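## Task

Move the foam block from the counter into the bin marked M4 so it rests fully inside, with no part overhanging the rim. The bins must not be moved. The robot must not tip over or be left leaning. The block must stay in the bin without the robot holding it there.

## Robot and tools

ROBOT. A Hello Robot Stretch 3 with one arm: a two-wheel differential base (0.33 m long, 0.34 m wide, cannot slide sideways), a lift carriage on a vertical mast, and a telescoping arm that reaches out to the robot's right. The gripper is brought forward or back by driving the base. Turning in place pivots about the wheel-axle midpoint, 0.05 m behind the front edge. With arm retracted and wrist folded, the wrist pokes 0.06 m past the right side and a spin sweeps a 0.28 m radius; an unfolded level wrist reaches beyond that. Cameras: head_camera and nav_camera on the head (aimed by head_pan_rad, head_tilt_rad), wrist_camera on the gripper.

FRAMES. Base frame: origin on the floor between the drive wheels, x forward, y left, z up. hand_pose is reported in it, located where closed fingertips meet. Odometry frame is the base frame at scene start; heading is positive left, -3.142 to 3.142.

execute_actions(actions). A list of actions run in order; an empty list only returns the current state and images. Each action may have:
- robot: one command, a stop {"stop": true}, or a queue (list of up to 8 commands and {"pause_s": s} waits, s at most 15) run one after another.
- steps: 1 to 450 control steps at 30 per second (default 1). An action with only steps just waits.
- until: ends the action early when all its conditions hold, e.g. {"robot": {"status": "ended"}} (nothing moving and no queue running), or field comparisons like {"robot": {"lift_m": [">", 0.3], "base_status": ["!=", "moving"]}}. Operators: = != < <= > >=; statuses take a word or ["!=", "moving"]. {"any": {"status": "ended"}} fires when any one motion or the queue finishes.
A command holds base, joints, contact_limits, alone or together; they start simultaneously and keep running across later actions and while you think. A new command takes over immediately; unnamed joints keep their goals and any older queue is discarded.
- base: exactly one key. translate_m: a relative drive in metres from the base's position when the command begins, forward positive, magnitude up to 1. rotate_rad: a relative in-place turn in radians, counter-clockwise (left) positive, magnitude up to 3.2.
- joints: absolute targets, one number per named joint: lift_m 0 to 1.1 (arm height, m); arm_m 0 to 0.52 (extension, m); wrist_yaw_rad -1.345 to 4.42 (0 along the arm, positive toward the front, 3.0 folded over the base); wrist_pitch_rad -1.57 to 0.451 (0 level, negative tips fingers down); wrist_roll_rad -2.911 to 2.911; gripper_m -0.089 to 0.179 (larger is wider; actual fingertip gap is about 0.007 less when nearly shut, 0.025 less fully open, zero below 0.007); head_pan_rad -3.953 to 1.73 (0 ahead, positive left, -1.57 along the arm); head_tilt_rad -1.53 to 0.419 (negative down).
- contact_limits: {"arm_m": e}, e = motor effort percent 1 to 100 at which the arm halts; lower is gentler, too low halts at once. Applies until the next arm_m command.
Any out-of-range or malformed value rejects the whole call and nothing runs.

Speed: base runs fast (0.30 m/s, 1.9 rad/s) only when stowed: lift_m under 0.30, arm_m under 0.03, wrist_yaw_rad over 2.54; otherwise 0.10 m/s and 0.63 rad/s.

Gripping: command gripper_m smaller than the object's width (smaller squeezes harder, but an overload guard eases off, so heavy or slick items may slip). Release by opening at least 0.02 beyond the contact value. Neither reading nor "done" proves a grasp; check images and depth.

Self-collision: fold or unfold the wrist only with lift_m 0.32 to 0.95, wrist_pitch_rad -0.4, wrist_roll_rad near 0. Once folded, lift can drop to 0.25. When wrist_yaw_rad is below -0.4 keep pitch at -0.5 or lower.

zoom_image(camera, region): camera is head_camera, nav_camera or wrist_camera; region [x0, y0, x1, y1] in pixels of that camera's last image, origin top-left, at most 504 by 504.

finished_scene(scene): ends the given scene number irreversibly and reports success. Before calling it, wait for all motion to end and make sure the object rests in the bin unsupported and the gripper is clear.

RESULTS. base_status shows progress (distance so far of goal); joint_goals, joint_status per joint; measured_speeds; refusals count, queue state (idle, running, done, dropped, stopped) and queue_left. Statuses: moving, done (within tolerance; don't wait on exact =), off_target (rested short, may still push), time_out, stopped, contact_stop (lift or arm pushed something and went slack until commanded again), torque_fault (wrist servo off ~10 s, limp, refuses goals), not_commanded. Queues advance on done (off_target too for base and gripper); other endings drop the rest, reported in a "dropped:" line. "refused:" lines name rejected goals. robot.on_its_own reports goals changed by the robot, slack or off servos, loaded motors, and base lean. base_tilt in degrees (forward, right positive). motor_effort in percent with bracketed peak; readings carry fixed offsets. lidar_m: 12 ranges in 30-degree sectors, first straight ahead, counter-clockwise (4th left, 7th behind, 10th right), in a plane 0.17 m high, 0.15 to 12 m; misses clear objects. wrist_depth_mm (45-1000) and head_depth_mm (280-4000, image sideways): 7x7 median depths. Camera calibration gives intrinsics and base-to-camera transforms, slightly inexact.

AVOID. Pushing something rigid with the gripper above about 0.45 m, repeating a push after contact_stop, driving while holding or hooked on something fixed, and snagging furniture (especially reversing) can tip the robot. If it leans, reverse the last move in small steps, pull the gripper free, and if still tipped lower lift_m to about 0.2. Avoid drops, slams, hard hits, long wrist strain, and bumping the bins. Loose objects may occasionally be nudged by outside forces.

Each tool is called after ">>>" in YAML: its name, and indented under it one key for each argument.

## Session

>>> execute_actions:
  actions: []

Scene clock: 0.00 s.
robot.base_odometry: x=+0.000 y=+0.000 heading=+0.000 (m, m, rad; robot's odometry frame)
robot.turned_by_wheels: +0.000 (rad since the last result)
robot.turned_by_imu: +0.000 (rad since the last result)
robot.base_tilt: forward=+2.2 right=-1.8 (deg)
robot.lidar_m: 1.44 1.31 1.32 1.54 0.79 0.79 0.97 2.45 2.44 2.82 2.69 2.24
robot.head_depth_mm: 1689 2166 2183 2192 2170 2161 2146 / 1699 1965 1944 1924 1922 1915 1928 / 1712 1790 1793 1797 1796 1768 1768 / 1605 1641 1627 1629 1618 1611 1603 / 1506 1497 1497 1493 1497 1488 1481 / 1392 1382 1386 1385 1384 1381 1372 / 1293 1285 1282 1294 1282 1284 1274
robot.base_status: not_commanded
robot.joint_positions: lift_m=+0.360 arm_m=-0.003 wrist_yaw_rad=+2.903 wrist_pitch_rad=-0.401 wrist_roll_rad=+0.017 gripper_m=+0.037 head_pan_rad=+0.010 head_tilt_rad=-0.005
robot.joint_goals: lift_m=+0.360 arm_m=-0.003 wrist_yaw_rad=+2.903 wrist_pitch_rad=-0.401 wrist_roll_rad=+0.017 gripper_m=+0.037 head_pan_rad=+0.010 head_tilt_rad=-0.005
robot.joint_status: lift_m=not_commanded arm_m=not_commanded wrist_yaw_rad=not_commanded wrist_pitch_rad=not_commanded wrist_roll_rad=not_commanded gripper_m=not_commanded head_pan_rad=not_commanded head_tilt_rad=not_commanded
robot.measured_speeds: translate_m=+0.000 rotate_rad=+0.000 lift_m=+0.000 arm_m=+0.000 wrist_yaw_rad=+0.000 wrist_pitch_rad=+0.000 wrist_roll_rad=+0.000 head_pan_rad=+0.000 head_tilt_rad=+0.000
robot: refusals=0 queue=idle queue_left=0
robot.motor_effort: left_wheel=+1 right_wheel=+0 lift_m=+20 arm_m=-1 wrist_yaw_rad=+0 wrist_pitch_rad=+5 wrist_roll_rad=+0 gripper_m=+0 head_pan_rad=+0 head_tilt_rad=+2 (%)
robot.hand_pose: x=+0.0323 y=+0.0780 z=+0.3760 quat_wxyz=(+0.223, +0.710, +0.056, +0.665) (m; robot's base frame)
robot.wrist_depth_mm: - - - - - - 929 / - - - - - - 984 / - - - - - - - / 717 - 970 978 957 942 962 / 736 - 778 747 755 751 752 / 635 635 644 620 639 608 613 / 531 534 509 530 510 523 524
pictures: head_camera (sideways: a quarter turn clockwise sets it upright), nav_camera (sideways: a quarter turn counterclockwise sets it upright), wrist_camera
Images, in order (width x height): head_camera 896x504, nav_camera 672x504, wrist_camera 644x364.

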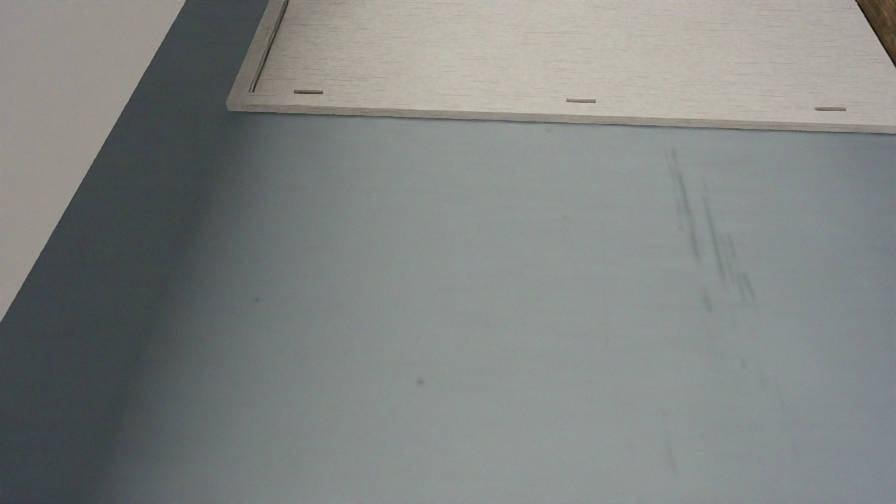

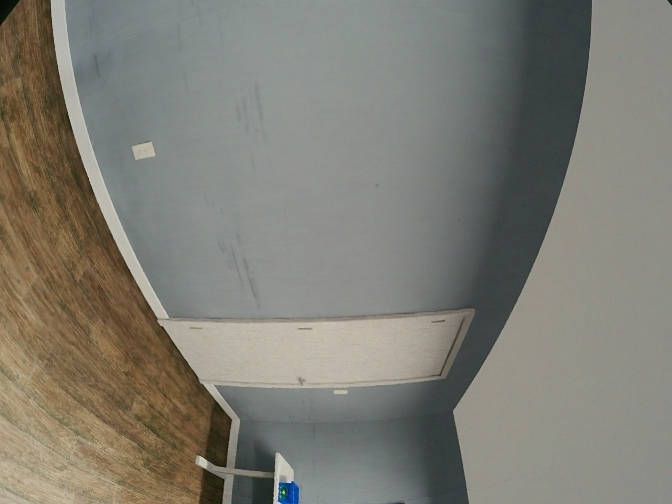

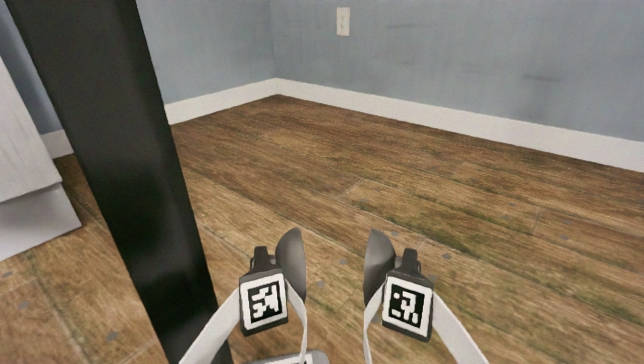

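>>> execute_actions:
  actions:
    - {"robot":{"joints":{"head_pan_rad":-1.0,"head_tilt_rad":-0.3}},"steps":100,"until":{"robot":{"status":"ended"}}}

>>> execute_actions:
  actions:
    - {"robot":{"joints":{"head_pan_rad":-3.5,"head_tilt_rad":-0.5}},"steps":150,"until":{"robot":{"status":"ended"}}}

Scene clock: 3.13 s.
robot.base_odometry: x=+0.000 y=+0.000 heading=+0.000 (m, m, rad; robot's odometry frame)
robot.turned_by_wheels: +0.000 (rad since the last result)
robot.turned_by_imu: -0.001 (rad since the last result)
robot.base_tilt: forward=+2.3 right=-1.6 (deg)
robot.lidar_m: 1.44 1.31 1.32 1.54 0.79 0.79 0.97 2.44 2.44 2.82 2.70 2.25
robot.head_depth_mm: 3081 3243 3415 3547 3059 2112 1602 / 3041 3208 3342 3484 3027 2093 1596 / 3025 3155 3313 3391 3074 2074 1596 / 2984 3102 3291 3344 3006 2099 1583 / 2983 3077 3248 3386 2915 2064 1579 / 2940 3104 3226 3388 2942 2052 1578 / 2904 3049 3186 3306 2900 2025 1561
robot.base_status: not_commanded
robot.joint_positions: lift_m=+0.360 arm_m=-0.003 wrist_yaw_rad=+2.903 wrist_pitch_rad=-0.401 wrist_roll_rad=+0.017 gripper_m=+0.037 head_pan_rad=-0.993 head_tilt_rad=-0.296
robot.joint_goals: lift_m=+0.360 arm_m=-0.003 wrist_yaw_rad=+2.903 wrist_pitch_rad=-0.401 wrist_roll_rad=+0.017 gripper_m=+0.037 head_pan_rad=-1.000 head_tilt_rad=-0.300
robot.joint_status: lift_m=not_commanded arm_m=not_commanded wrist_yaw_rad=not_commanded wrist_pitch_rad=not_commanded wrist_roll_rad=not_commanded gripper_m=not_commanded head_pan_rad=done head_tilt_rad=done
robot.measured_speeds: translate_m=+0.000 rotate_rad=+0.000 lift_m=+0.000 arm_m=+0.000 wrist_yaw_rad=+0.000 wrist_pitch_rad=+0.000 wrist_roll_rad=+0.000 head_pan_rad=+0.000 head_tilt_rad=+0.000
robot: refusals=0 queue=done queue_left=0
robot.motor_effort: left_wheel=+0(0) right_wheel=+0(0) lift_m=+20(20) arm_m=+0(0) wrist_yaw_rad=+0(0) wrist_pitch_rad=+6(5) wrist_roll_rad=+1(0) gripper_m=+0(1) head_pan_rad=-3(43) head_tilt_rad=-1(18) (%)
robot.hand_pose: x=+0.0323 y=+0.0780 z=+0.3760 quat_wxyz=(+0.223, +0.710, +0.056, +0.665) (m; robot's base frame)
robot.wrist_depth_mm: - - - - - - 935 / - - - - - - 984 / - - - - - - - / 716 - 994 983 950 969 943 / 740 - 761 762 760 751 755 / 626 630 643 627 643 621 613 / 538 535 518 529 508 524 521
pictures: head_camera (sideways: a quarter turn clockwise sets it upright), nav_camera (sideways: a quarter turn counterclockwise sets it upright), wrist_camera
camera_calibration (this result's frames):
head_camera: T_world_to_cam=[[-0.181449, 0.165787, -0.969325, 1.28169], [0.802365, 0.594864, -0.0484534, 0.0612278], [0.568583, -0.786544, -0.240959, 0.266652], [0, 0, 0, 1]] pos_world=[0.0318193, -0.039176, 1.30959]
nav_camera: T_world_to_cam=[[0.150557, -0.272215, 0.950385, -1.19691], [-0.846601, -0.531916, -0.0182388, 0.084085], [0.51049, -0.80185, -0.310542, 0.360903], [0, 0, 0, 1]] pos_world=[0.0671534, 0.00829774, 1.25114]
wrist_camera: T_world_to_cam=[[0.977844, -0.208472, -0.0190019, 0.00113338], [-0.122687, -0.497175, -0.858932, 0.407945], [0.169616, 0.842233, -0.511736, 0.285685], [0, 0, 0, 1]] pos_world=[0.000484455, -0.0375569, 0.496615]
Images, in order (width x height): head_camera 896x504, nav_camera 672x504, wrist_camera 644x364.

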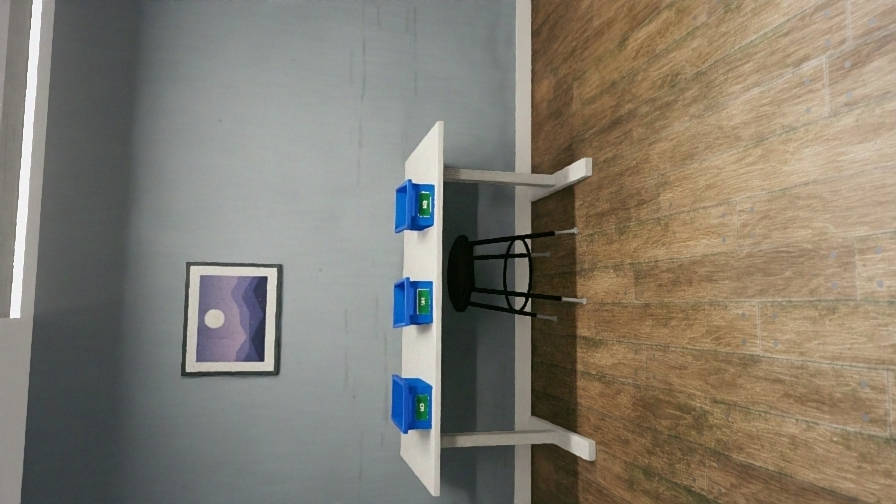

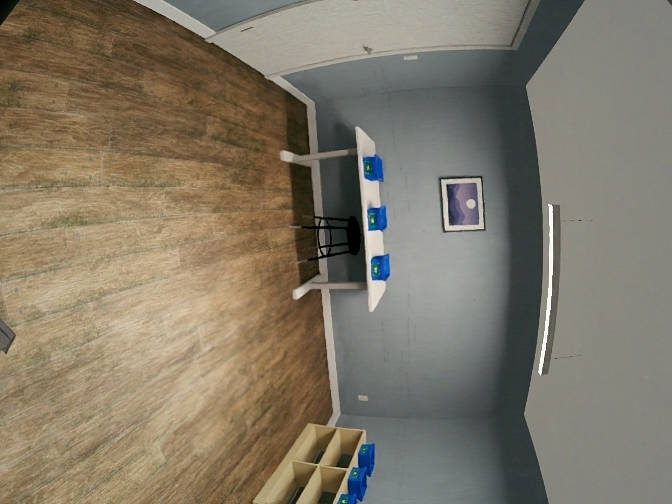

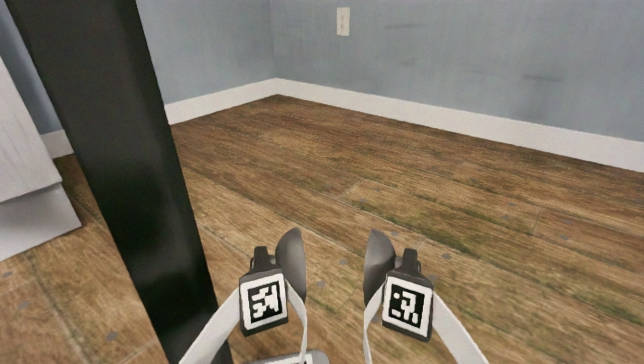

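Scene clock: 4.80 s.
robot.base_odometry: x=+0.000 y=+0.000 heading=+0.000 (m, m, rad; robot's odometry frame)
robot.turned_by_wheels: +0.000 (rad since the last result)
robot.turned_by_imu: +0.000 (rad since the last result)
robot.base_tilt: forward=+2.1 right=-1.6 (deg)
robot.lidar_m: 1.44 1.31 1.32 1.53 0.79 0.80 0.97 2.44 2.44 2.83 2.70 2.24
robot.head_depth_mm: 1173 1249 1324 921 858 938 1022 / 1238 1327 1392 919 921 1010 1116 / 1311 1402 1446 958 997 1096 1241 / 1395 1502 1554 1004 1078 1196 1343 / 1484 1598 1547 1076 1185 1330 1332 / 1585 1738 1528 1169 1311 1486 1328 / 1725 1890 1425 1285 1456 1572 1327
robot.base_status: not_commanded
robot.joint_positions: lift_m=+0.360 arm_m=-0.003 wrist_yaw_rad=+2.903 wrist_pitch_rad=-0.401 wrist_roll_rad=+0.017 gripper_m=+0.037 head_pan_rad=-3.493 head_tilt_rad=-0.494
robot.joint_goals: lift_m=+0.360 arm_m=-0.003 wrist_yaw_rad=+2.903 wrist_pitch_rad=-0.401 wrist_roll_rad=+0.017 gripper_m=+0.037 head_pan_rad=-3.500 head_tilt_rad=-0.500
robot.joint_status: lift_m=not_commanded arm_m=not_commanded wrist_yaw_rad=not_commanded wrist_pitch_rad=not_commanded wrist_roll_rad=not_commanded gripper_m=not_commanded head_pan_rad=done head_tilt_rad=done
robot.measured_speeds: translate_m=+0.000 rotate_rad=+0.000 lift_m=+0.000 arm_m=+0.000 wrist_yaw_rad=+0.000 wrist_pitch_rad=+0.000 wrist_roll_rad=+0.000 head_pan_rad=+0.000 head_tilt_rad=+0.000
robot: refusals=0 queue=done queue_left=0
robot.motor_effort: left_wheel=+0(1) right_wheel=+0(0) lift_m=+20(20) arm_m=+0(1) wrist_yaw_rad=-1(0) wrist_pitch_rad=+5(5) wrist_roll_rad=+0(0) gripper_m=+1(1) head_pan_rad=-3(44) head_tilt_rad=-3(16) (%)
robot.hand_pose: x=+0.0323 y=+0.0780 z=+0.3760 quat_wxyz=(+0.223, +0.710, +0.056, +0.665) (m; robot's base frame)
robot.wrist_depth_mm: - - - - - - 952 / - - - - - - 978 / - - - - - - - / 705 - 997 965 971 958 962 / 739 - 765 761 754 752 748 / 635 620 653 612 647 625 614 / 533 536 513 528 511 529 526
pictures: head_camera (sideways: a quarter turn clockwise sets it upright), nav_camera (sideways: a quarter turn counterclockwise sets it upright), wrist_camera
camera_calibration (this result's frames):
head_camera: T_world_to_cam=[[0.419146, -0.0881797, -0.903627, 1.19225], [-0.278953, -0.959639, -0.0357462, 0.0512697], [-0.864004, 0.267052, -0.426827, 0.517284], [0, 0, 0, 1]] pos_world=[-0.0384898, 0.0161909, 1.29997]
nav_camera: T_world_to_cam=[[-0.453272, 0.190166, 0.870851, -1.08945], [0.362966, 0.931689, -0.0145295, 0.0718733], [-0.814126, 0.309504, -0.491332, 0.604249], [0, 0, 0, 1]] pos_world=[-0.0279712, -0.0468043, 1.24668]
wrist_camera: T_world_to_cam=[[0.977844, -0.208472, -0.0190019, 0.00113336], [-0.122687, -0.497175, -0.858932, 0.407945], [0.169616, 0.842233, -0.511737, 0.285685], [0, 0, 0, 1]] pos_world=[0.000484451, -0.0375569, 0.496615]
Images, in order (width x height): head_camera 896x504, nav_camera 672x504, wrist_camera 644x364.

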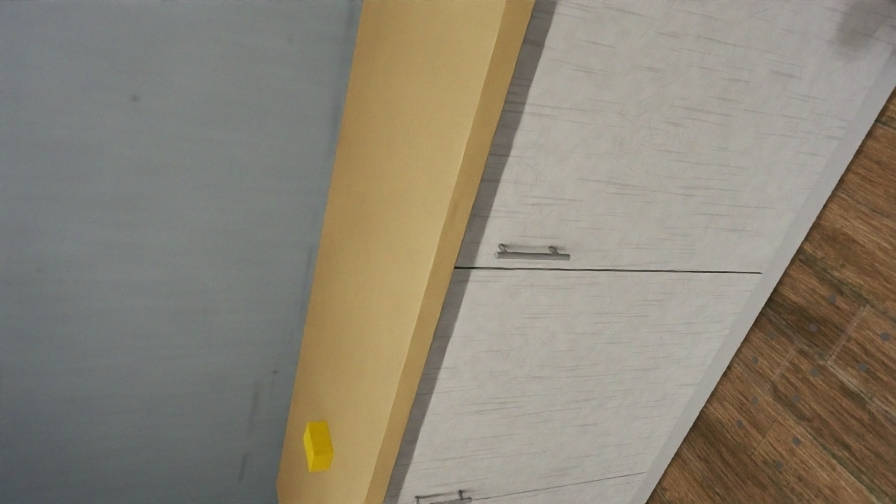

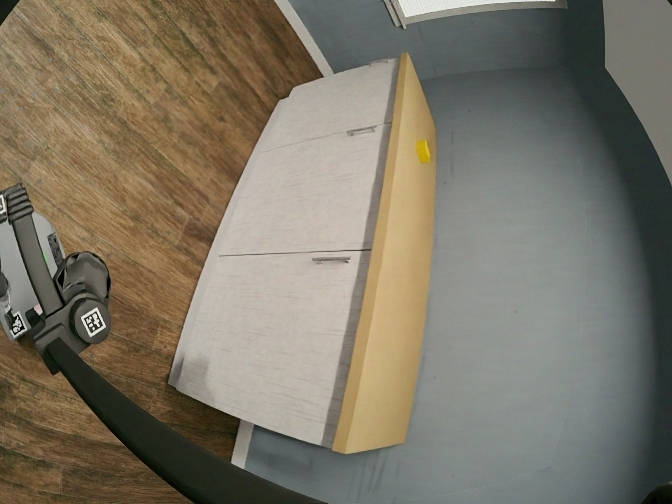

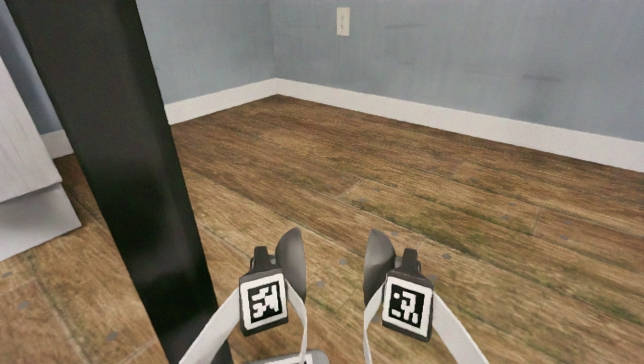

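>>> execute_actions:
  actions:
    - {"robot":{"joints":{"lift_m":0.27,"head_pan_rad":0.95,"head_tilt_rad":-0.2},"base":{"rotate_rad":-2.81}},"steps":300,"until":{"robot":{"status":"ended"}}}

>>> zoom_image:
  camera: "head_camera"
  region: [350,0,700,504]

>>> execute_actions:
  actions:
    - {"robot":{"base":{"translate_m":1},"joints":{"head_pan_rad":-1.57,"head_tilt_rad":-0.6}},"steps":300,"until":{"robot":{"translate_m":[">",0.28]}}}
    - {"robot":[{"base":{"translate_m":1}},{"base":{"rotate_rad":0.37},"joints":{"lift_m":0.93}},{"joints":{"wrist_yaw_rad":1.6,"gripper_m":0.17}},{"joints":{"lift_m":1.05}}],"steps":450,"until":{"robot":{"status":"ended"}}}

Scene clock: 15.37 s.
robot.base_odometry: x=+0.000 y=+0.000 heading=-2.810 (m, m, rad; robot's odometry frame)
robot.turned_by_wheels: -2.810 (rad since the last result)
robot.turned_by_imu: -2.794 (rad since the last result)
robot.base_tilt: forward=+2.3 right=-1.6 (deg)
robot.lidar_m: 1.32 2.44 2.43 2.98 3.08 1.64 1.32 1.31 1.43 1.41 0.79 0.86
robot.head_depth_mm: 2220 2286 2355 2396 2451 2428 1775 / 2363 2463 2494 2554 2613 2413 1762 / 2489 2594 2646 2698 2812 2410 1757 / 2615 2808 2858 2910 2689 2375 1739 / 2648 3003 3106 3123 2966 2367 1737 / 2647 3286 3370 3350 3163 2336 1718 / 2692 3556 3643 3812 3282 2322 1726
robot.base_status: done (rotate_rad -2.8099 of -2.8100)
robot.joint_positions: lift_m=+0.270 arm_m=-0.003 wrist_yaw_rad=+2.903 wrist_pitch_rad=-0.403 wrist_roll_rad=+0.017 gripper_m=+0.037 head_pan_rad=+0.943 head_tilt_rad=-0.210
robot.joint_goals: lift_m=+0.270 arm_m=-0.003 wrist_yaw_rad=+2.903 wrist_pitch_rad=-0.403 wrist_roll_rad=+0.017 gripper_m=+0.037 head_pan_rad=+0.950 head_tilt_rad=-0.200
robot.joint_status: lift_m=done arm_m=not_commanded wrist_yaw_rad=not_commanded wrist_pitch_rad=not_commanded wrist_roll_rad=not_commanded gripper_m=not_commanded head_pan_rad=done head_tilt_rad=done
robot.measured_speeds: translate_m=+0.000 rotate_rad=+0.000 lift_m=+0.000 arm_m=+0.000 wrist_yaw_rad=+0.000 wrist_pitch_rad=+0.000 wrist_roll_rad=+0.000 head_pan_rad=+0.000 head_tilt_rad=+0.000
robot: refusals=0 queue=done queue_left=0
robot.motor_effort: left_wheel=+3(10) right_wheel=-2(5) lift_m=+18(19) arm_m=+0(1) wrist_yaw_rad=+1(0) wrist_pitch_rad=+5(6) wrist_roll_rad=+0(0) gripper_m=+1(0) head_pan_rad=+3(44) head_tilt_rad=+3(21) (%)
robot.hand_pose: x=+0.0323 y=+0.0778 z=+0.2863 quat_wxyz=(+0.224, +0.710, +0.056, +0.665) (m; robot's base frame)
robot.wrist_depth_mm: - - - - - - - / - - - - - - - / - - - - - - - / 804 - 804 801 786 783 775 / 644 - 626 622 617 614 619 / 517 518 535 511 524 504 497 / 450 - - 440 419 426 429
pictures: head_camera (sideways: a quarter turn clockwise sets it upright), nav_camera (sideways: a quarter turn counterclockwise sets it upright), wrist_camera
camera_calibration (this result's frames):
head_camera: T_world_to_cam=[[-0.0410403, -0.161014, -0.986098, 1.30278], [-0.839402, 0.540883, -0.0533825, 0.0776654], [0.54196, 0.825542, -0.157353, 0.157992], [0, 0, 0, 1]] pos_world=[0.0330339, 0.0373286, 1.31367]
nav_camera: T_world_to_cam=[[0.152281, 0.171217, 0.973394, -1.22699], [0.799885, -0.599832, -0.019628, 0.0758521], [0.580512, 0.781592, -0.228297, 0.253432], [0, 0, 0, 1]] pos_world=[-0.0209468, 0.0574989, 1.25369]
wrist_camera: T_world_to_cam=[[0.977838, -0.208494, -0.0190353, -0.000563795], [-0.122926, -0.49816, -0.858327, 0.330704], [0.169473, 0.841645, -0.512749, 0.24027], [0, 0, 0, 1]] pos_world=[0.000483989, -0.0375965, 0.40704]
Images, in order (width x height): head_camera 896x504, nav_camera 672x504, wrist_camera 644x364.

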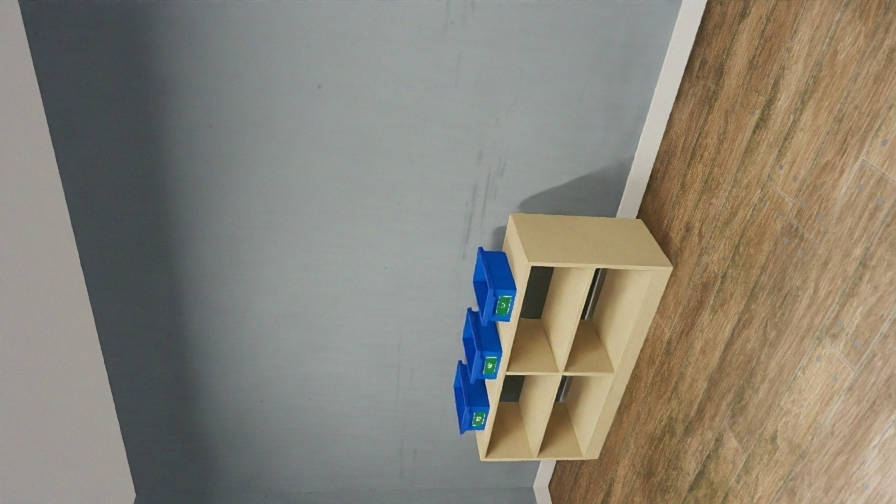

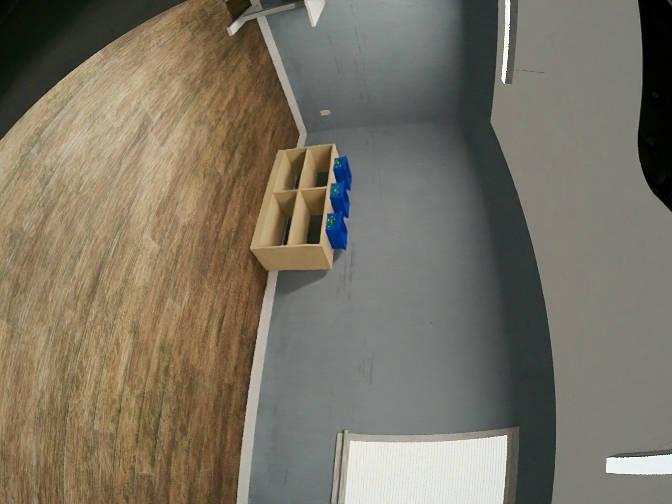

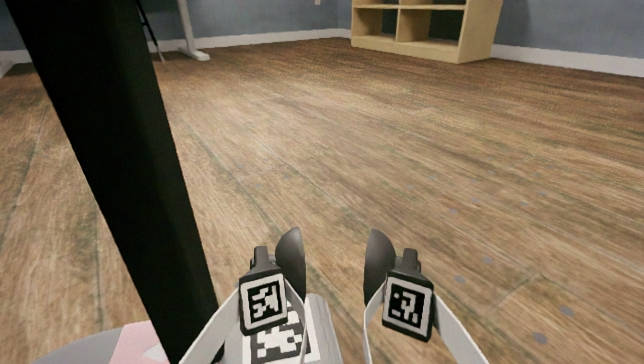

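Region (350, 0, 700, 504) of head_camera's 896x504 image, scaled by 1.000; it fills the left 350 columns of this view, and the rest is white.

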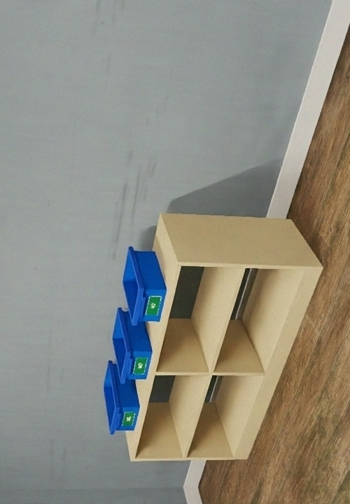

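Scene clock: 31.80 s.
robot.base_odometry: x=-1.210 y=-0.417 heading=-2.440 (m, m, rad; robot's odometry frame)
robot.turned_by_wheels: +0.370 (rad since the last result)
robot.turned_by_imu: +0.362 (rad since the last result)
robot.base_tilt: forward=+2.3 right=-1.7 (deg)
robot.lidar_m: 1.25 1.30 1.77 3.81 3.53 2.59 1.28 0.45 0.33 0.31 0.33 0.44
robot.head_depth_mm: 745 818 881 - - - 494 / 750 821 884 - - - 498 / 752 824 896 - - - 515 / 755 828 916 741 554 - - / 758 833 914 736 556 - - / 760 835 912 736 552 - - / 764 840 915 735 - - -
robot.base_status: done (rotate_rad +0.3699 of +0.3700)
robot.joint_positions: lift_m=+1.050 arm_m=-0.003 wrist_yaw_rad=+1.603 wrist_pitch_rad=-0.403 wrist_roll_rad=+0.017 gripper_m=+0.170 head_pan_rad=-1.563 head_tilt_rad=-0.593
robot.joint_goals: lift_m=+1.050 arm_m=-0.003 wrist_yaw_rad=+1.600 wrist_pitch_rad=-0.403 wrist_roll_rad=+0.017 gripper_m=+0.170 head_pan_rad=-1.570 head_tilt_rad=-0.600
robot.joint_status: lift_m=done arm_m=not_commanded wrist_yaw_rad=done wrist_pitch_rad=not_commanded wrist_roll_rad=not_commanded gripper_m=done head_pan_rad=done head_tilt_rad=done
robot.measured_speeds: translate_m=+0.000 rotate_rad=+0.000 lift_m=+0.000 arm_m=+0.000 wrist_yaw_rad=+0.000 wrist_pitch_rad=+0.000 wrist_roll_rad=+0.000 head_pan_rad=+0.000 head_tilt_rad=+0.000
robot: refusals=0 queue=done queue_left=0
robot.motor_effort: left_wheel=-1(12) right_wheel=+1(4) lift_m=+23(23) arm_m=+0(0) wrist_yaw_rad=-2(1) wrist_pitch_rad=+6(6) wrist_roll_rad=+0(0) gripper_m=+2(99) head_pan_rad=-3(44) head_tilt_rad=-4(23) (%)
robot.hand_pose: x=+0.2047 y=-0.1350 z=+1.0658 quat_wxyz=(+0.581, +0.600, -0.385, +0.394) (m; robot's base frame)
robot.wrist_depth_mm: - - - - - - 951 / - - - - - - 967 / - - - - - - 947 / - - - - - - 909 / - - - - - 418 415 / - - - - - 356 341 / - - - - - 304 -
pictures: head_camera (sideways: a quarter turn clockwise sets it upright), nav_camera (sideways: a quarter turn counterclockwise sets it upright), wrist_camera
camera_calibration (this result's frames):
head_camera: T_world_to_cam=[[-0.0653458, 0.511117, -0.857024, 1.13442], [0.996449, 0.0791172, -0.0287922, 0.0344322], [0.0530891, -0.855862, -0.514472, 0.625733], [0, 0, 0, 1]] pos_world=[0.00659998, -0.0470039, 1.29514]
nav_camera: T_world_to_cam=[[-0.0181823, -0.575302, 0.817739, -1.02285], [-0.999826, 0.0139185, -0.0124389, 0.0774629], [-0.00422559, -0.817823, -0.575455, 0.708758], [0, 0, 0, 1]] pos_world=[0.0618466, -0.0098881, 1.24525]
wrist_camera: T_world_to_cam=[[0.0606379, -0.997978, -0.019061, -0.117442], [-0.51365, -0.0148247, -0.857872, 1.05971], [0.855854, 0.0618102, -0.51351, 0.544887], [0, 0, 0, 1]] pos_world=[0.0850961, -0.135174, 1.18666]
Images, in order (width x height): head_camera 896x504, nav_camera 672x504, wrist_camera 644x364.

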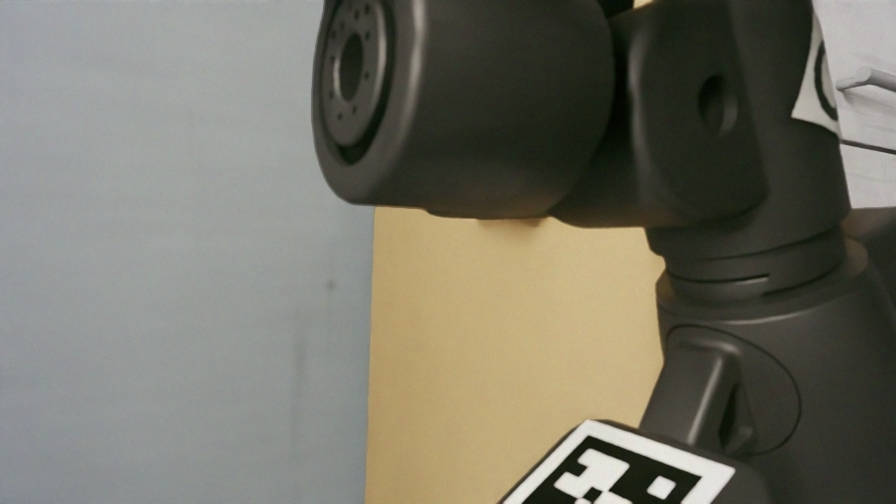

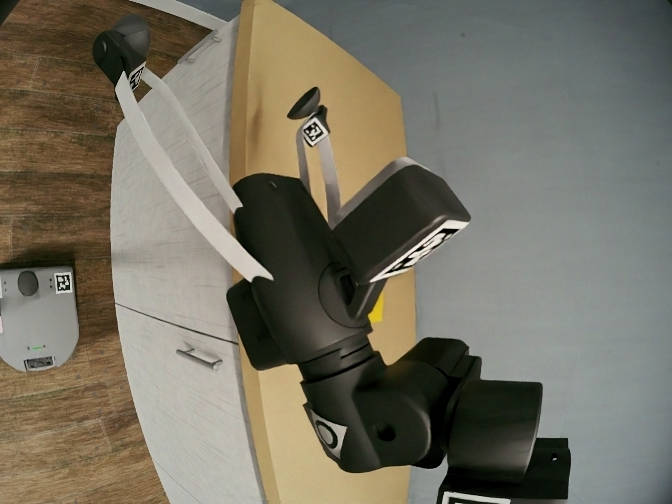

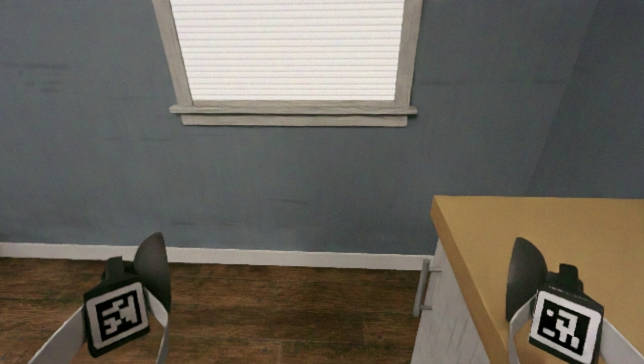

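>>> execute_actions:
  actions:
    - {"robot":{"joints":{"wrist_yaw_rad":0,"wrist_pitch_rad":-0.7,"head_pan_rad":1.73,"head_tilt_rad":-0.2,"arm_m":0.08}},"steps":300,"until":{"robot":{"status":"ended"}}}

>>> zoom_image:
  camera: "head_camera"
  region: [380,250,520,504]

Scene clock: 36.63 s.
robot.base_odometry: x=-1.210 y=-0.417 heading=-2.440 (m, m, rad; robot's odometry frame)
robot.turned_by_wheels: +0.000 (rad since the last result)
robot.turned_by_imu: -0.001 (rad since the last result)
robot.base_tilt: forward=+2.1 right=-1.6 (deg)
robot.lidar_m: 1.25 1.30 1.77 3.82 3.54 2.60 1.28 0.45 0.33 0.31 0.32 0.44
robot.head_depth_mm: 2915 3555 3601 3717 3826 2435 1764 / 2925 3567 3690 3838 3755 2411 1760 / 2976 3657 3767 3873 3746 2382 1771 / 3009 3708 3839 3874 3535 2367 1747 / 3137 3835 3903 - - - 1669 / 3172 3833 3991 - - - - / - - - - - - -
robot.base_status: done (rotate_rad +0.3699 of +0.3700)
robot.joint_positions: lift_m=+1.050 arm_m=+0.080 wrist_yaw_rad=+0.003 wrist_pitch_rad=-0.710 wrist_roll_rad=+0.017 gripper_m=+0.170 head_pan_rad=+1.723 head_tilt_rad=-0.211
robot.joint_goals: lift_m=+1.050 arm_m=+0.080 wrist_yaw_rad=+0.000 wrist_pitch_rad=-0.700 wrist_roll_rad=+0.017 gripper_m=+0.170 head_pan_rad=+1.730 head_tilt_rad=-0.200
robot.joint_status: lift_m=done arm_m=done wrist_yaw_rad=done wrist_pitch_rad=done wrist_roll_rad=not_commanded gripper_m=done head_pan_rad=done head_tilt_rad=done
robot.measured_speeds: translate_m=+0.000 rotate_rad=+0.000 lift_m=+0.000 arm_m=+0.000 wrist_yaw_rad=+0.000 wrist_pitch_rad=+0.000 wrist_roll_rad=+0.000 head_pan_rad=+0.000 head_tilt_rad=+0.000
robot: refusals=0 queue=done queue_left=0
robot.motor_effort: left_wheel=-2(2) right_wheel=+1(1) lift_m=+23(23) arm_m=+3(1) wrist_yaw_rad=-3(6) wrist_pitch_rad=+3(6) wrist_roll_rad=+0(0) gripper_m=+0(2) head_pan_rad=+3(44) head_tilt_rad=+4(24) (%)
robot.hand_pose: x=-0.0211 y=-0.4033 z=+1.0033 quat_wxyz=(+0.658, +0.245, -0.668, -0.247) (m; robot's base frame)
robot.wrist_depth_mm: 575 571 563 560 550 538 542 / 484 477 471 458 459 448 443 / 393 389 383 382 375 370 370 / 334 330 327 306 312 318 315 / 290 288 285 282 279 278 276 / 255 - 252 250 248 247 245 / 233 222 225 223 223 217 -
pictures: head_camera (sideways: a quarter turn clockwise sets it upright), nav_camera (sideways: a quarter turn counterclockwise sets it upright), wrist_camera
camera_calibration (this result's frames):
head_camera: T_world_to_cam=[[0.0841311, -0.143822, -0.986021, 1.30191], [-0.977138, -0.205802, -0.0533546, 0.0784693], [-0.195252, 0.967967, -0.157849, 0.163133], [0, 0, 0, 1]] pos_world=[-0.00100395, 0.0454856, 1.31365]
nav_camera: T_world_to_cam=[[-0.0122202, 0.2293, 0.973279, -1.22583], [0.990505, 0.136067, -0.0196202, 0.0746792], [-0.13693, 0.963798, -0.228786, 0.258445], [0, 0, 0, 1]] pos_world=[-0.0535613, 0.0218336, 1.25367]
wrist_camera: T_world_to_cam=[[-0.999347, -0.0242059, -0.0268116, 0.00541536], [-0.000342108, 0.748564, -0.663063, 1.00938], [0.0361202, -0.662621, -0.748083, 0.648552], [0, 0, 0, 1]] pos_world=[-0.0176687, -0.325711, 1.1546]
Images, in order (width x height): head_camera 896x504, nav_camera 672x504, wrist_camera 644x364.

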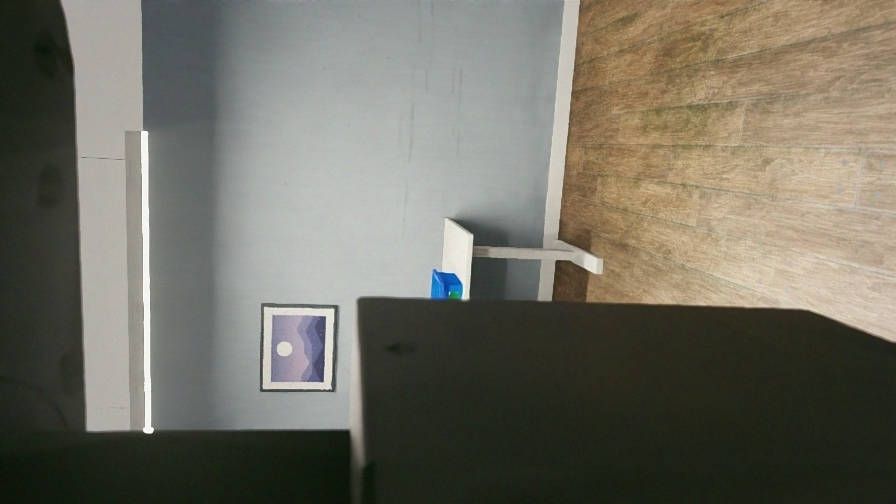

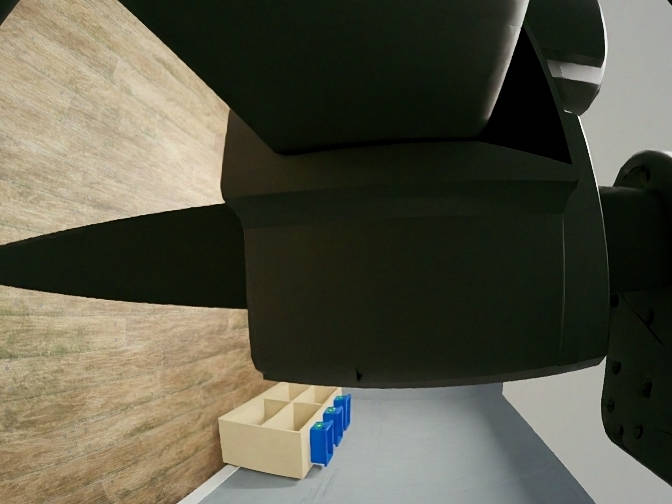

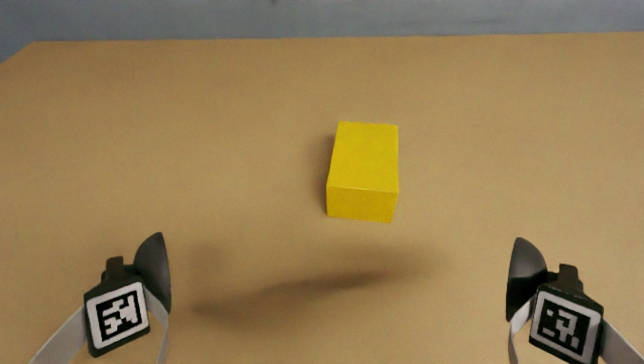

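Region (380, 250, 520, 504) of head_camera's 896x504 image, scaled by 1.984, with more detail than that image has; it fills the left 278 columns of this view, and the rest is white.

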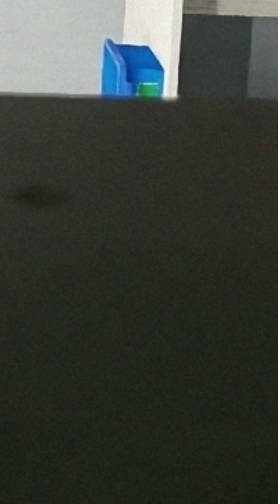

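>>> execute_actions:
  actions:
    - {"robot":{"base":{"translate_m":-0.027},"joints":{"lift_m":0.987,"head_pan_rad":1.2,"arm_m":0.215}},"steps":300,"until":{"robot":{"status":"ended"}}}
    - {"robot":{"joints":{"gripper_m":0.02}},"steps":300,"until":{"robot":{"status":"ended"}}}
    - {"robot":{"joints":{"lift_m":1.02}},"steps":300,"until":{"robot":{"status":"ended"}}}

>>> zoom_image:
  camera: "head_camera"
  region: [420,150,600,330]

Scene clock: 46.40 s.
robot.base_odometry: x=-1.190 y=-0.400 heading=-2.440 (m, m, rad; robot's odometry frame)
robot.turned_by_wheels: +0.000 (rad since the last result)
robot.turned_by_imu: -0.002 (rad since the last result)
robot.base_tilt: forward=+2.2 right=-1.6 (deg)
robot.lidar_m: 1.28 1.33 1.81 3.41 3.50 2.56 1.28 0.45 0.33 0.31 0.33 0.44
robot.head_depth_mm: 1891 1898 1914 1914 1937 1959 1778 / 2261 2277 2294 2294 2193 2235 1765 / 2523 2812 2847 2765 2166 2158 1753 / 2602 3678 3698 3537 2717 2363 1756 / 2644 3699 3873 3987 3370 2360 1716 / 2644 3630 3703 3809 3572 2317 1718 / 2676 3463 3615 3625 3514 2313 1712
robot.base_status: done (translate_m -0.0270 of -0.0270)
robot.joint_positions: lift_m=+1.020 arm_m=+0.215 wrist_yaw_rad=+0.002 wrist_pitch_rad=-0.714 wrist_roll_rad=+0.017 gripper_m=+0.021 head_pan_rad=+1.207 head_tilt_rad=-0.211
robot.joint_goals: lift_m=+1.020 arm_m=+0.215 wrist_yaw_rad=+0.000 wrist_pitch_rad=-0.700 wrist_roll_rad=+0.017 gripper_m=+0.020 head_pan_rad=+1.200 head_tilt_rad=-0.200
robot.joint_status: lift_m=done arm_m=done wrist_yaw_rad=done wrist_pitch_rad=done wrist_roll_rad=not_commanded gripper_m=done head_pan_rad=done head_tilt_rad=done
robot.measured_speeds: translate_m=+0.000 rotate_rad=+0.000 lift_m=+0.000 arm_m=+0.000 wrist_yaw_rad=+0.000 wrist_pitch_rad=+0.000 wrist_roll_rad=+0.000 head_pan_rad=+0.000 head_tilt_rad=+0.000
robot: refusals=0 queue=done queue_left=0
robot.motor_effort: left_wheel=-2(7) right_wheel=+1(3) lift_m=+23(24) arm_m=+3(1) wrist_yaw_rad=-2(3) wrist_pitch_rad=+4(5) wrist_roll_rad=+0(1) gripper_m=-18(98) head_pan_rad=-3(33) head_tilt_rad=+4(3) (%)
robot.hand_pose: x=-0.0213 y=-0.5375 z=+0.9725 quat_wxyz=(+0.657, +0.246, -0.668, -0.249) (m; robot's base frame)
robot.wrist_depth_mm: 457 453 444 443 445 444 443 / 420 410 405 401 395 390 383 / 341 336 335 330 329 325 319 / 289 287 284 177 277 277 274 / 250 250 248 154 234 240 240 / 222 221 220 136 135 214 214 / 199 198 188 124 126 193 192
pictures: head_camera (sideways: a quarter turn clockwise sets it upright), nav_camera (sideways: a quarter turn counterclockwise sets it upright), wrist_camera
camera_calibration (this result's frames):
head_camera: T_world_to_cam=[[0.00226868, -0.166572, -0.986027, 1.30242], [-0.951532, 0.302886, -0.0533567, 0.0783158], [0.307542, 0.938357, -0.157811, 0.160018], [0, 0, 0, 1]] pos_world=[0.0223531, 0.0430721, 1.31365]
nav_camera: T_world_to_cam=[[0.102445, 0.205465, 0.973288, -1.22654], [0.928768, -0.370141, -0.0196208, 0.0750566], [0.356222, 0.905969, -0.228749, 0.255389], [0, 0, 0, 1]] pos_world=[-0.0350318, 0.0484197, 1.25367]
wrist_camera: T_world_to_cam=[[-0.999376, -0.0228955, -0.0269058, 0.00192258], [0.000546288, 0.751476, -0.65976, 1.08779], [0.0353247, -0.659363, -0.750995, 0.541171], [0, 0, 0, 1]] pos_world=[-0.0177896, -0.460573, 1.12415]
Images, in order (width x height): head_camera 896x504, nav_camera 672x504, wrist_camera 644x364.

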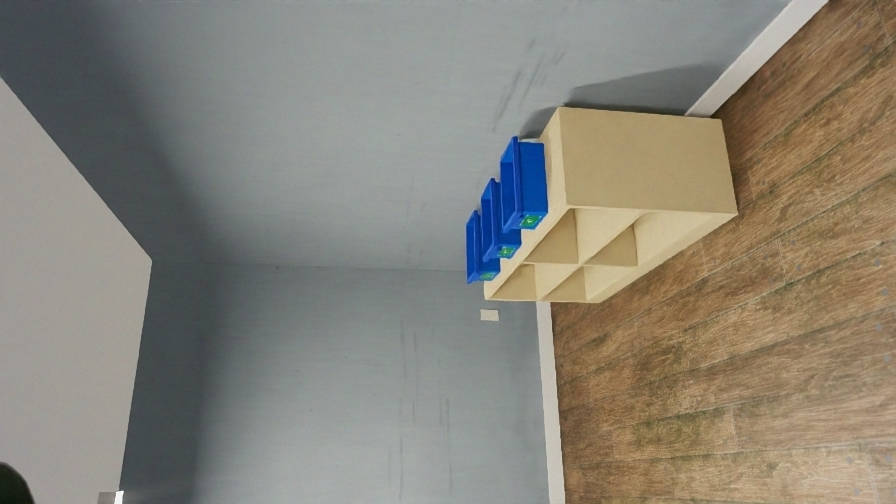

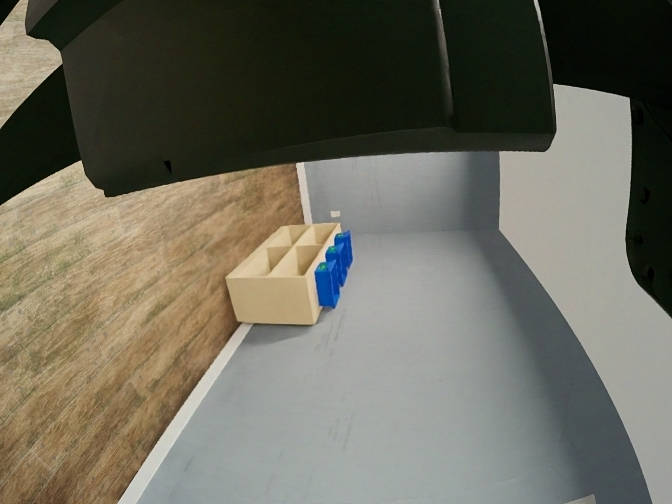

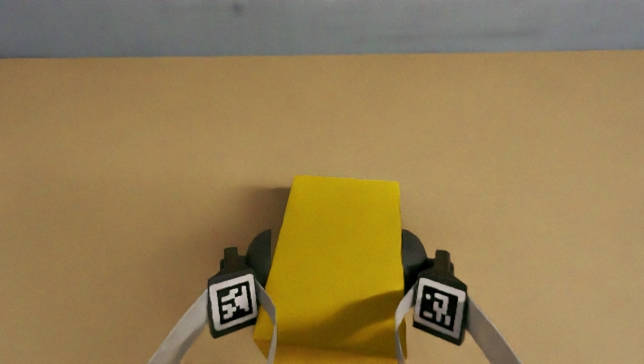

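Region (420, 150, 600, 330) of head_camera's 896x504 image, scaled by 2.800, with more detail than that image has.

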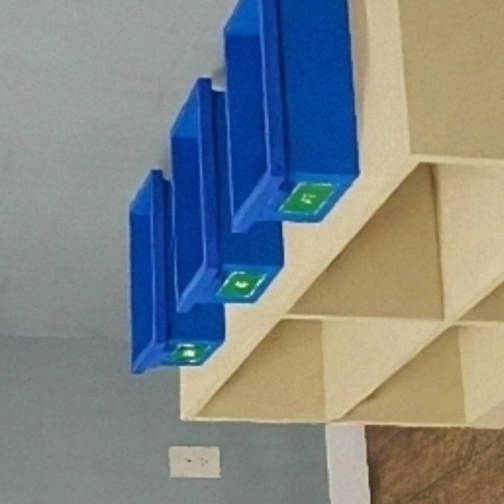

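>>> execute_actions:
  actions:
    - {"robot":[{"joints":{"arm_m":0,"wrist_yaw_rad":1.6,"wrist_pitch_rad":-0.4,"head_pan_rad":0.35},"base":{"rotate_rad":0.9}},{"joints":{"lift_m":0.85},"base":{"translate_m":0.1}},{"joints":{"lift_m":0.29,"wrist_yaw_rad":2.65},"base":{"rotate_rad":0.67}},{"base":{"translate_m":1}}],"steps":450,"until":{"robot":{"status":"ended"}}}
    - {"steps":200,"until":{"robot":{"status":"ended"}}}

>>> zoom_image:
  camera: "head_camera"
  region: [420,200,600,504]

Scene clock: 66.70 s.
robot.base_odometry: x=-0.542 y=-1.264 heading=-0.870 (m, m, rad; robot's odometry frame)
robot.turned_by_wheels: +1.570 (rad since the last result)
robot.turned_by_imu: +1.558 (rad since the last result)
robot.base_tilt: forward=+2.2 right=-1.7 (deg)
robot.lidar_m: 2.38 2.33 2.62 2.53 2.63 1.44 1.39 1.44 1.27 1.22 1.10 1.58
robot.head_depth_mm: 2394 2486 2533 2610 2663 2440 1775 / 2473 2562 2659 2722 2792 2397 1766 / 2551 2686 2779 2792 2820 2386 1762 / 2596 2817 2861 2954 2961 2380 1735 / 2631 2928 2994 3078 3160 2340 1736 / 2626 3073 3194 3239 3327 2348 1726 / 2653 3259 3326 3455 3291 2311 1725
robot.base_status: done (translate_m +1.0000 of +1.0000)
robot.joint_positions: lift_m=+0.290 arm_m=+0.000 wrist_yaw_rad=+2.648 wrist_pitch_rad=-0.423 wrist_roll_rad=+0.017 gripper_m=+0.021 head_pan_rad=+0.357 head_tilt_rad=-0.210
robot.joint_goals: lift_m=+0.290 arm_m=+0.000 wrist_yaw_rad=+2.650 wrist_pitch_rad=-0.400 wrist_roll_rad=+0.017 gripper_m=+0.020 head_pan_rad=+0.350 head_tilt_rad=-0.200
robot.joint_status: lift_m=done arm_m=done wrist_yaw_rad=done wrist_pitch_rad=done wrist_roll_rad=not_commanded gripper_m=done head_pan_rad=done head_tilt_rad=done
robot.measured_speeds: translate_m=+0.000 rotate_rad=+0.000 lift_m=+0.000 arm_m=+0.000 wrist_yaw_rad=+0.000 wrist_pitch_rad=+0.000 wrist_roll_rad=+0.000 head_pan_rad=+0.000 head_tilt_rad=+0.000
robot: refusals=0 queue=done queue_left=0
robot.motor_effort: left_wheel=-2(7) right_wheel=+1(5) lift_m=+18(24) arm_m=-3(6) wrist_yaw_rad=+2(4) wrist_pitch_rad=+9(8) wrist_roll_rad=+1(0) gripper_m=-19(17) head_pan_rad=-3(42) head_tilt_rad=+4(4) (%)
robot.hand_pose: x=+0.0848 y=+0.0517 z=+0.3016 quat_wxyz=(+0.313, +0.712, -0.027, +0.628) (m; robot's base frame)
robot.wrist_depth_mm: - - - - - - - / - - - - - - - / - - - - - - - / 823 806 798 178 790 786 791 / 677 642 642 154 596 622 623 / - 529 527 136 135 514 520 / - 465 - 124 126 443 441
pictures: head_camera (sideways: a quarter turn clockwise sets it upright), nav_camera (sideways: a quarter turn counterclockwise sets it upright), wrist_camera
camera_calibration (this result's frames):
head_camera: T_world_to_cam=[[-0.123051, -0.111394, -0.986129, 1.30332], [-0.400282, 0.914835, -0.0533933, 0.0750009], [0.908093, 0.388159, -0.15716, 0.155507], [0, 0, 0, 1]] pos_world=[0.0491809, 0.0162075, 1.31368]
nav_camera: T_world_to_cam=[[0.22138, 0.0583832, 0.973438, -1.22747], [0.334772, -0.942094, -0.019631, 0.0786932], [0.915925, 0.330226, -0.228106, 0.251138], [0, 0, 0, 1]] pos_world=[0.0153691, 0.0628675, 1.25369]
wrist_camera: T_world_to_cam=[[0.893518, -0.448599, -0.0196217, -0.0372894], [-0.252906, -0.466669, -0.847501, 0.34341], [0.371031, 0.76222, -0.53043, 0.253603], [0, 0, 0, 1]] pos_world=[0.0260747, -0.0497705, 0.424828]
Images, in order (width x height): head_camera 896x504, nav_camera 672x504, wrist_camera 644x364.

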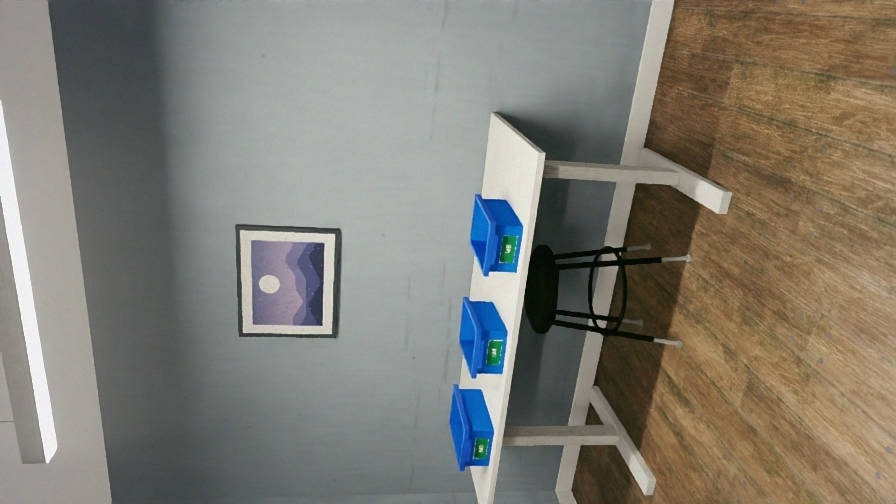

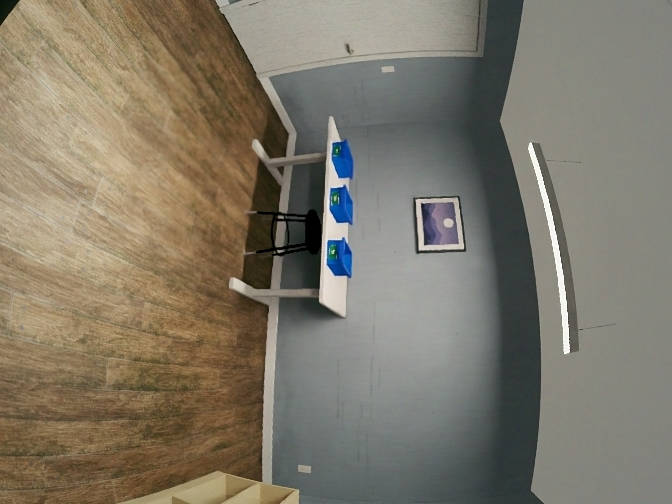

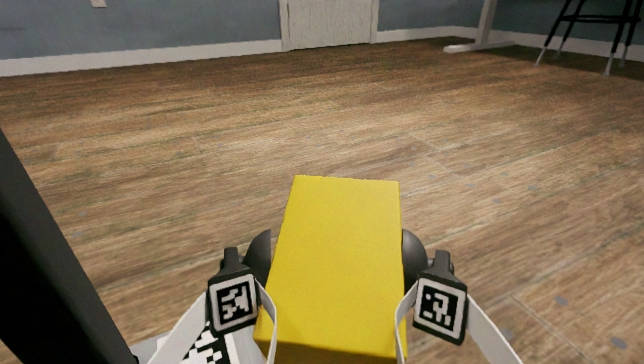

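Region (420, 200, 600, 504) of head_camera's 896x504 image, scaled by 1.658, with more detail than that image has; it fills the left 298 columns of this view, and the rest is white.

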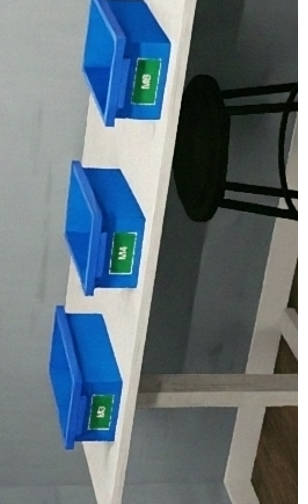

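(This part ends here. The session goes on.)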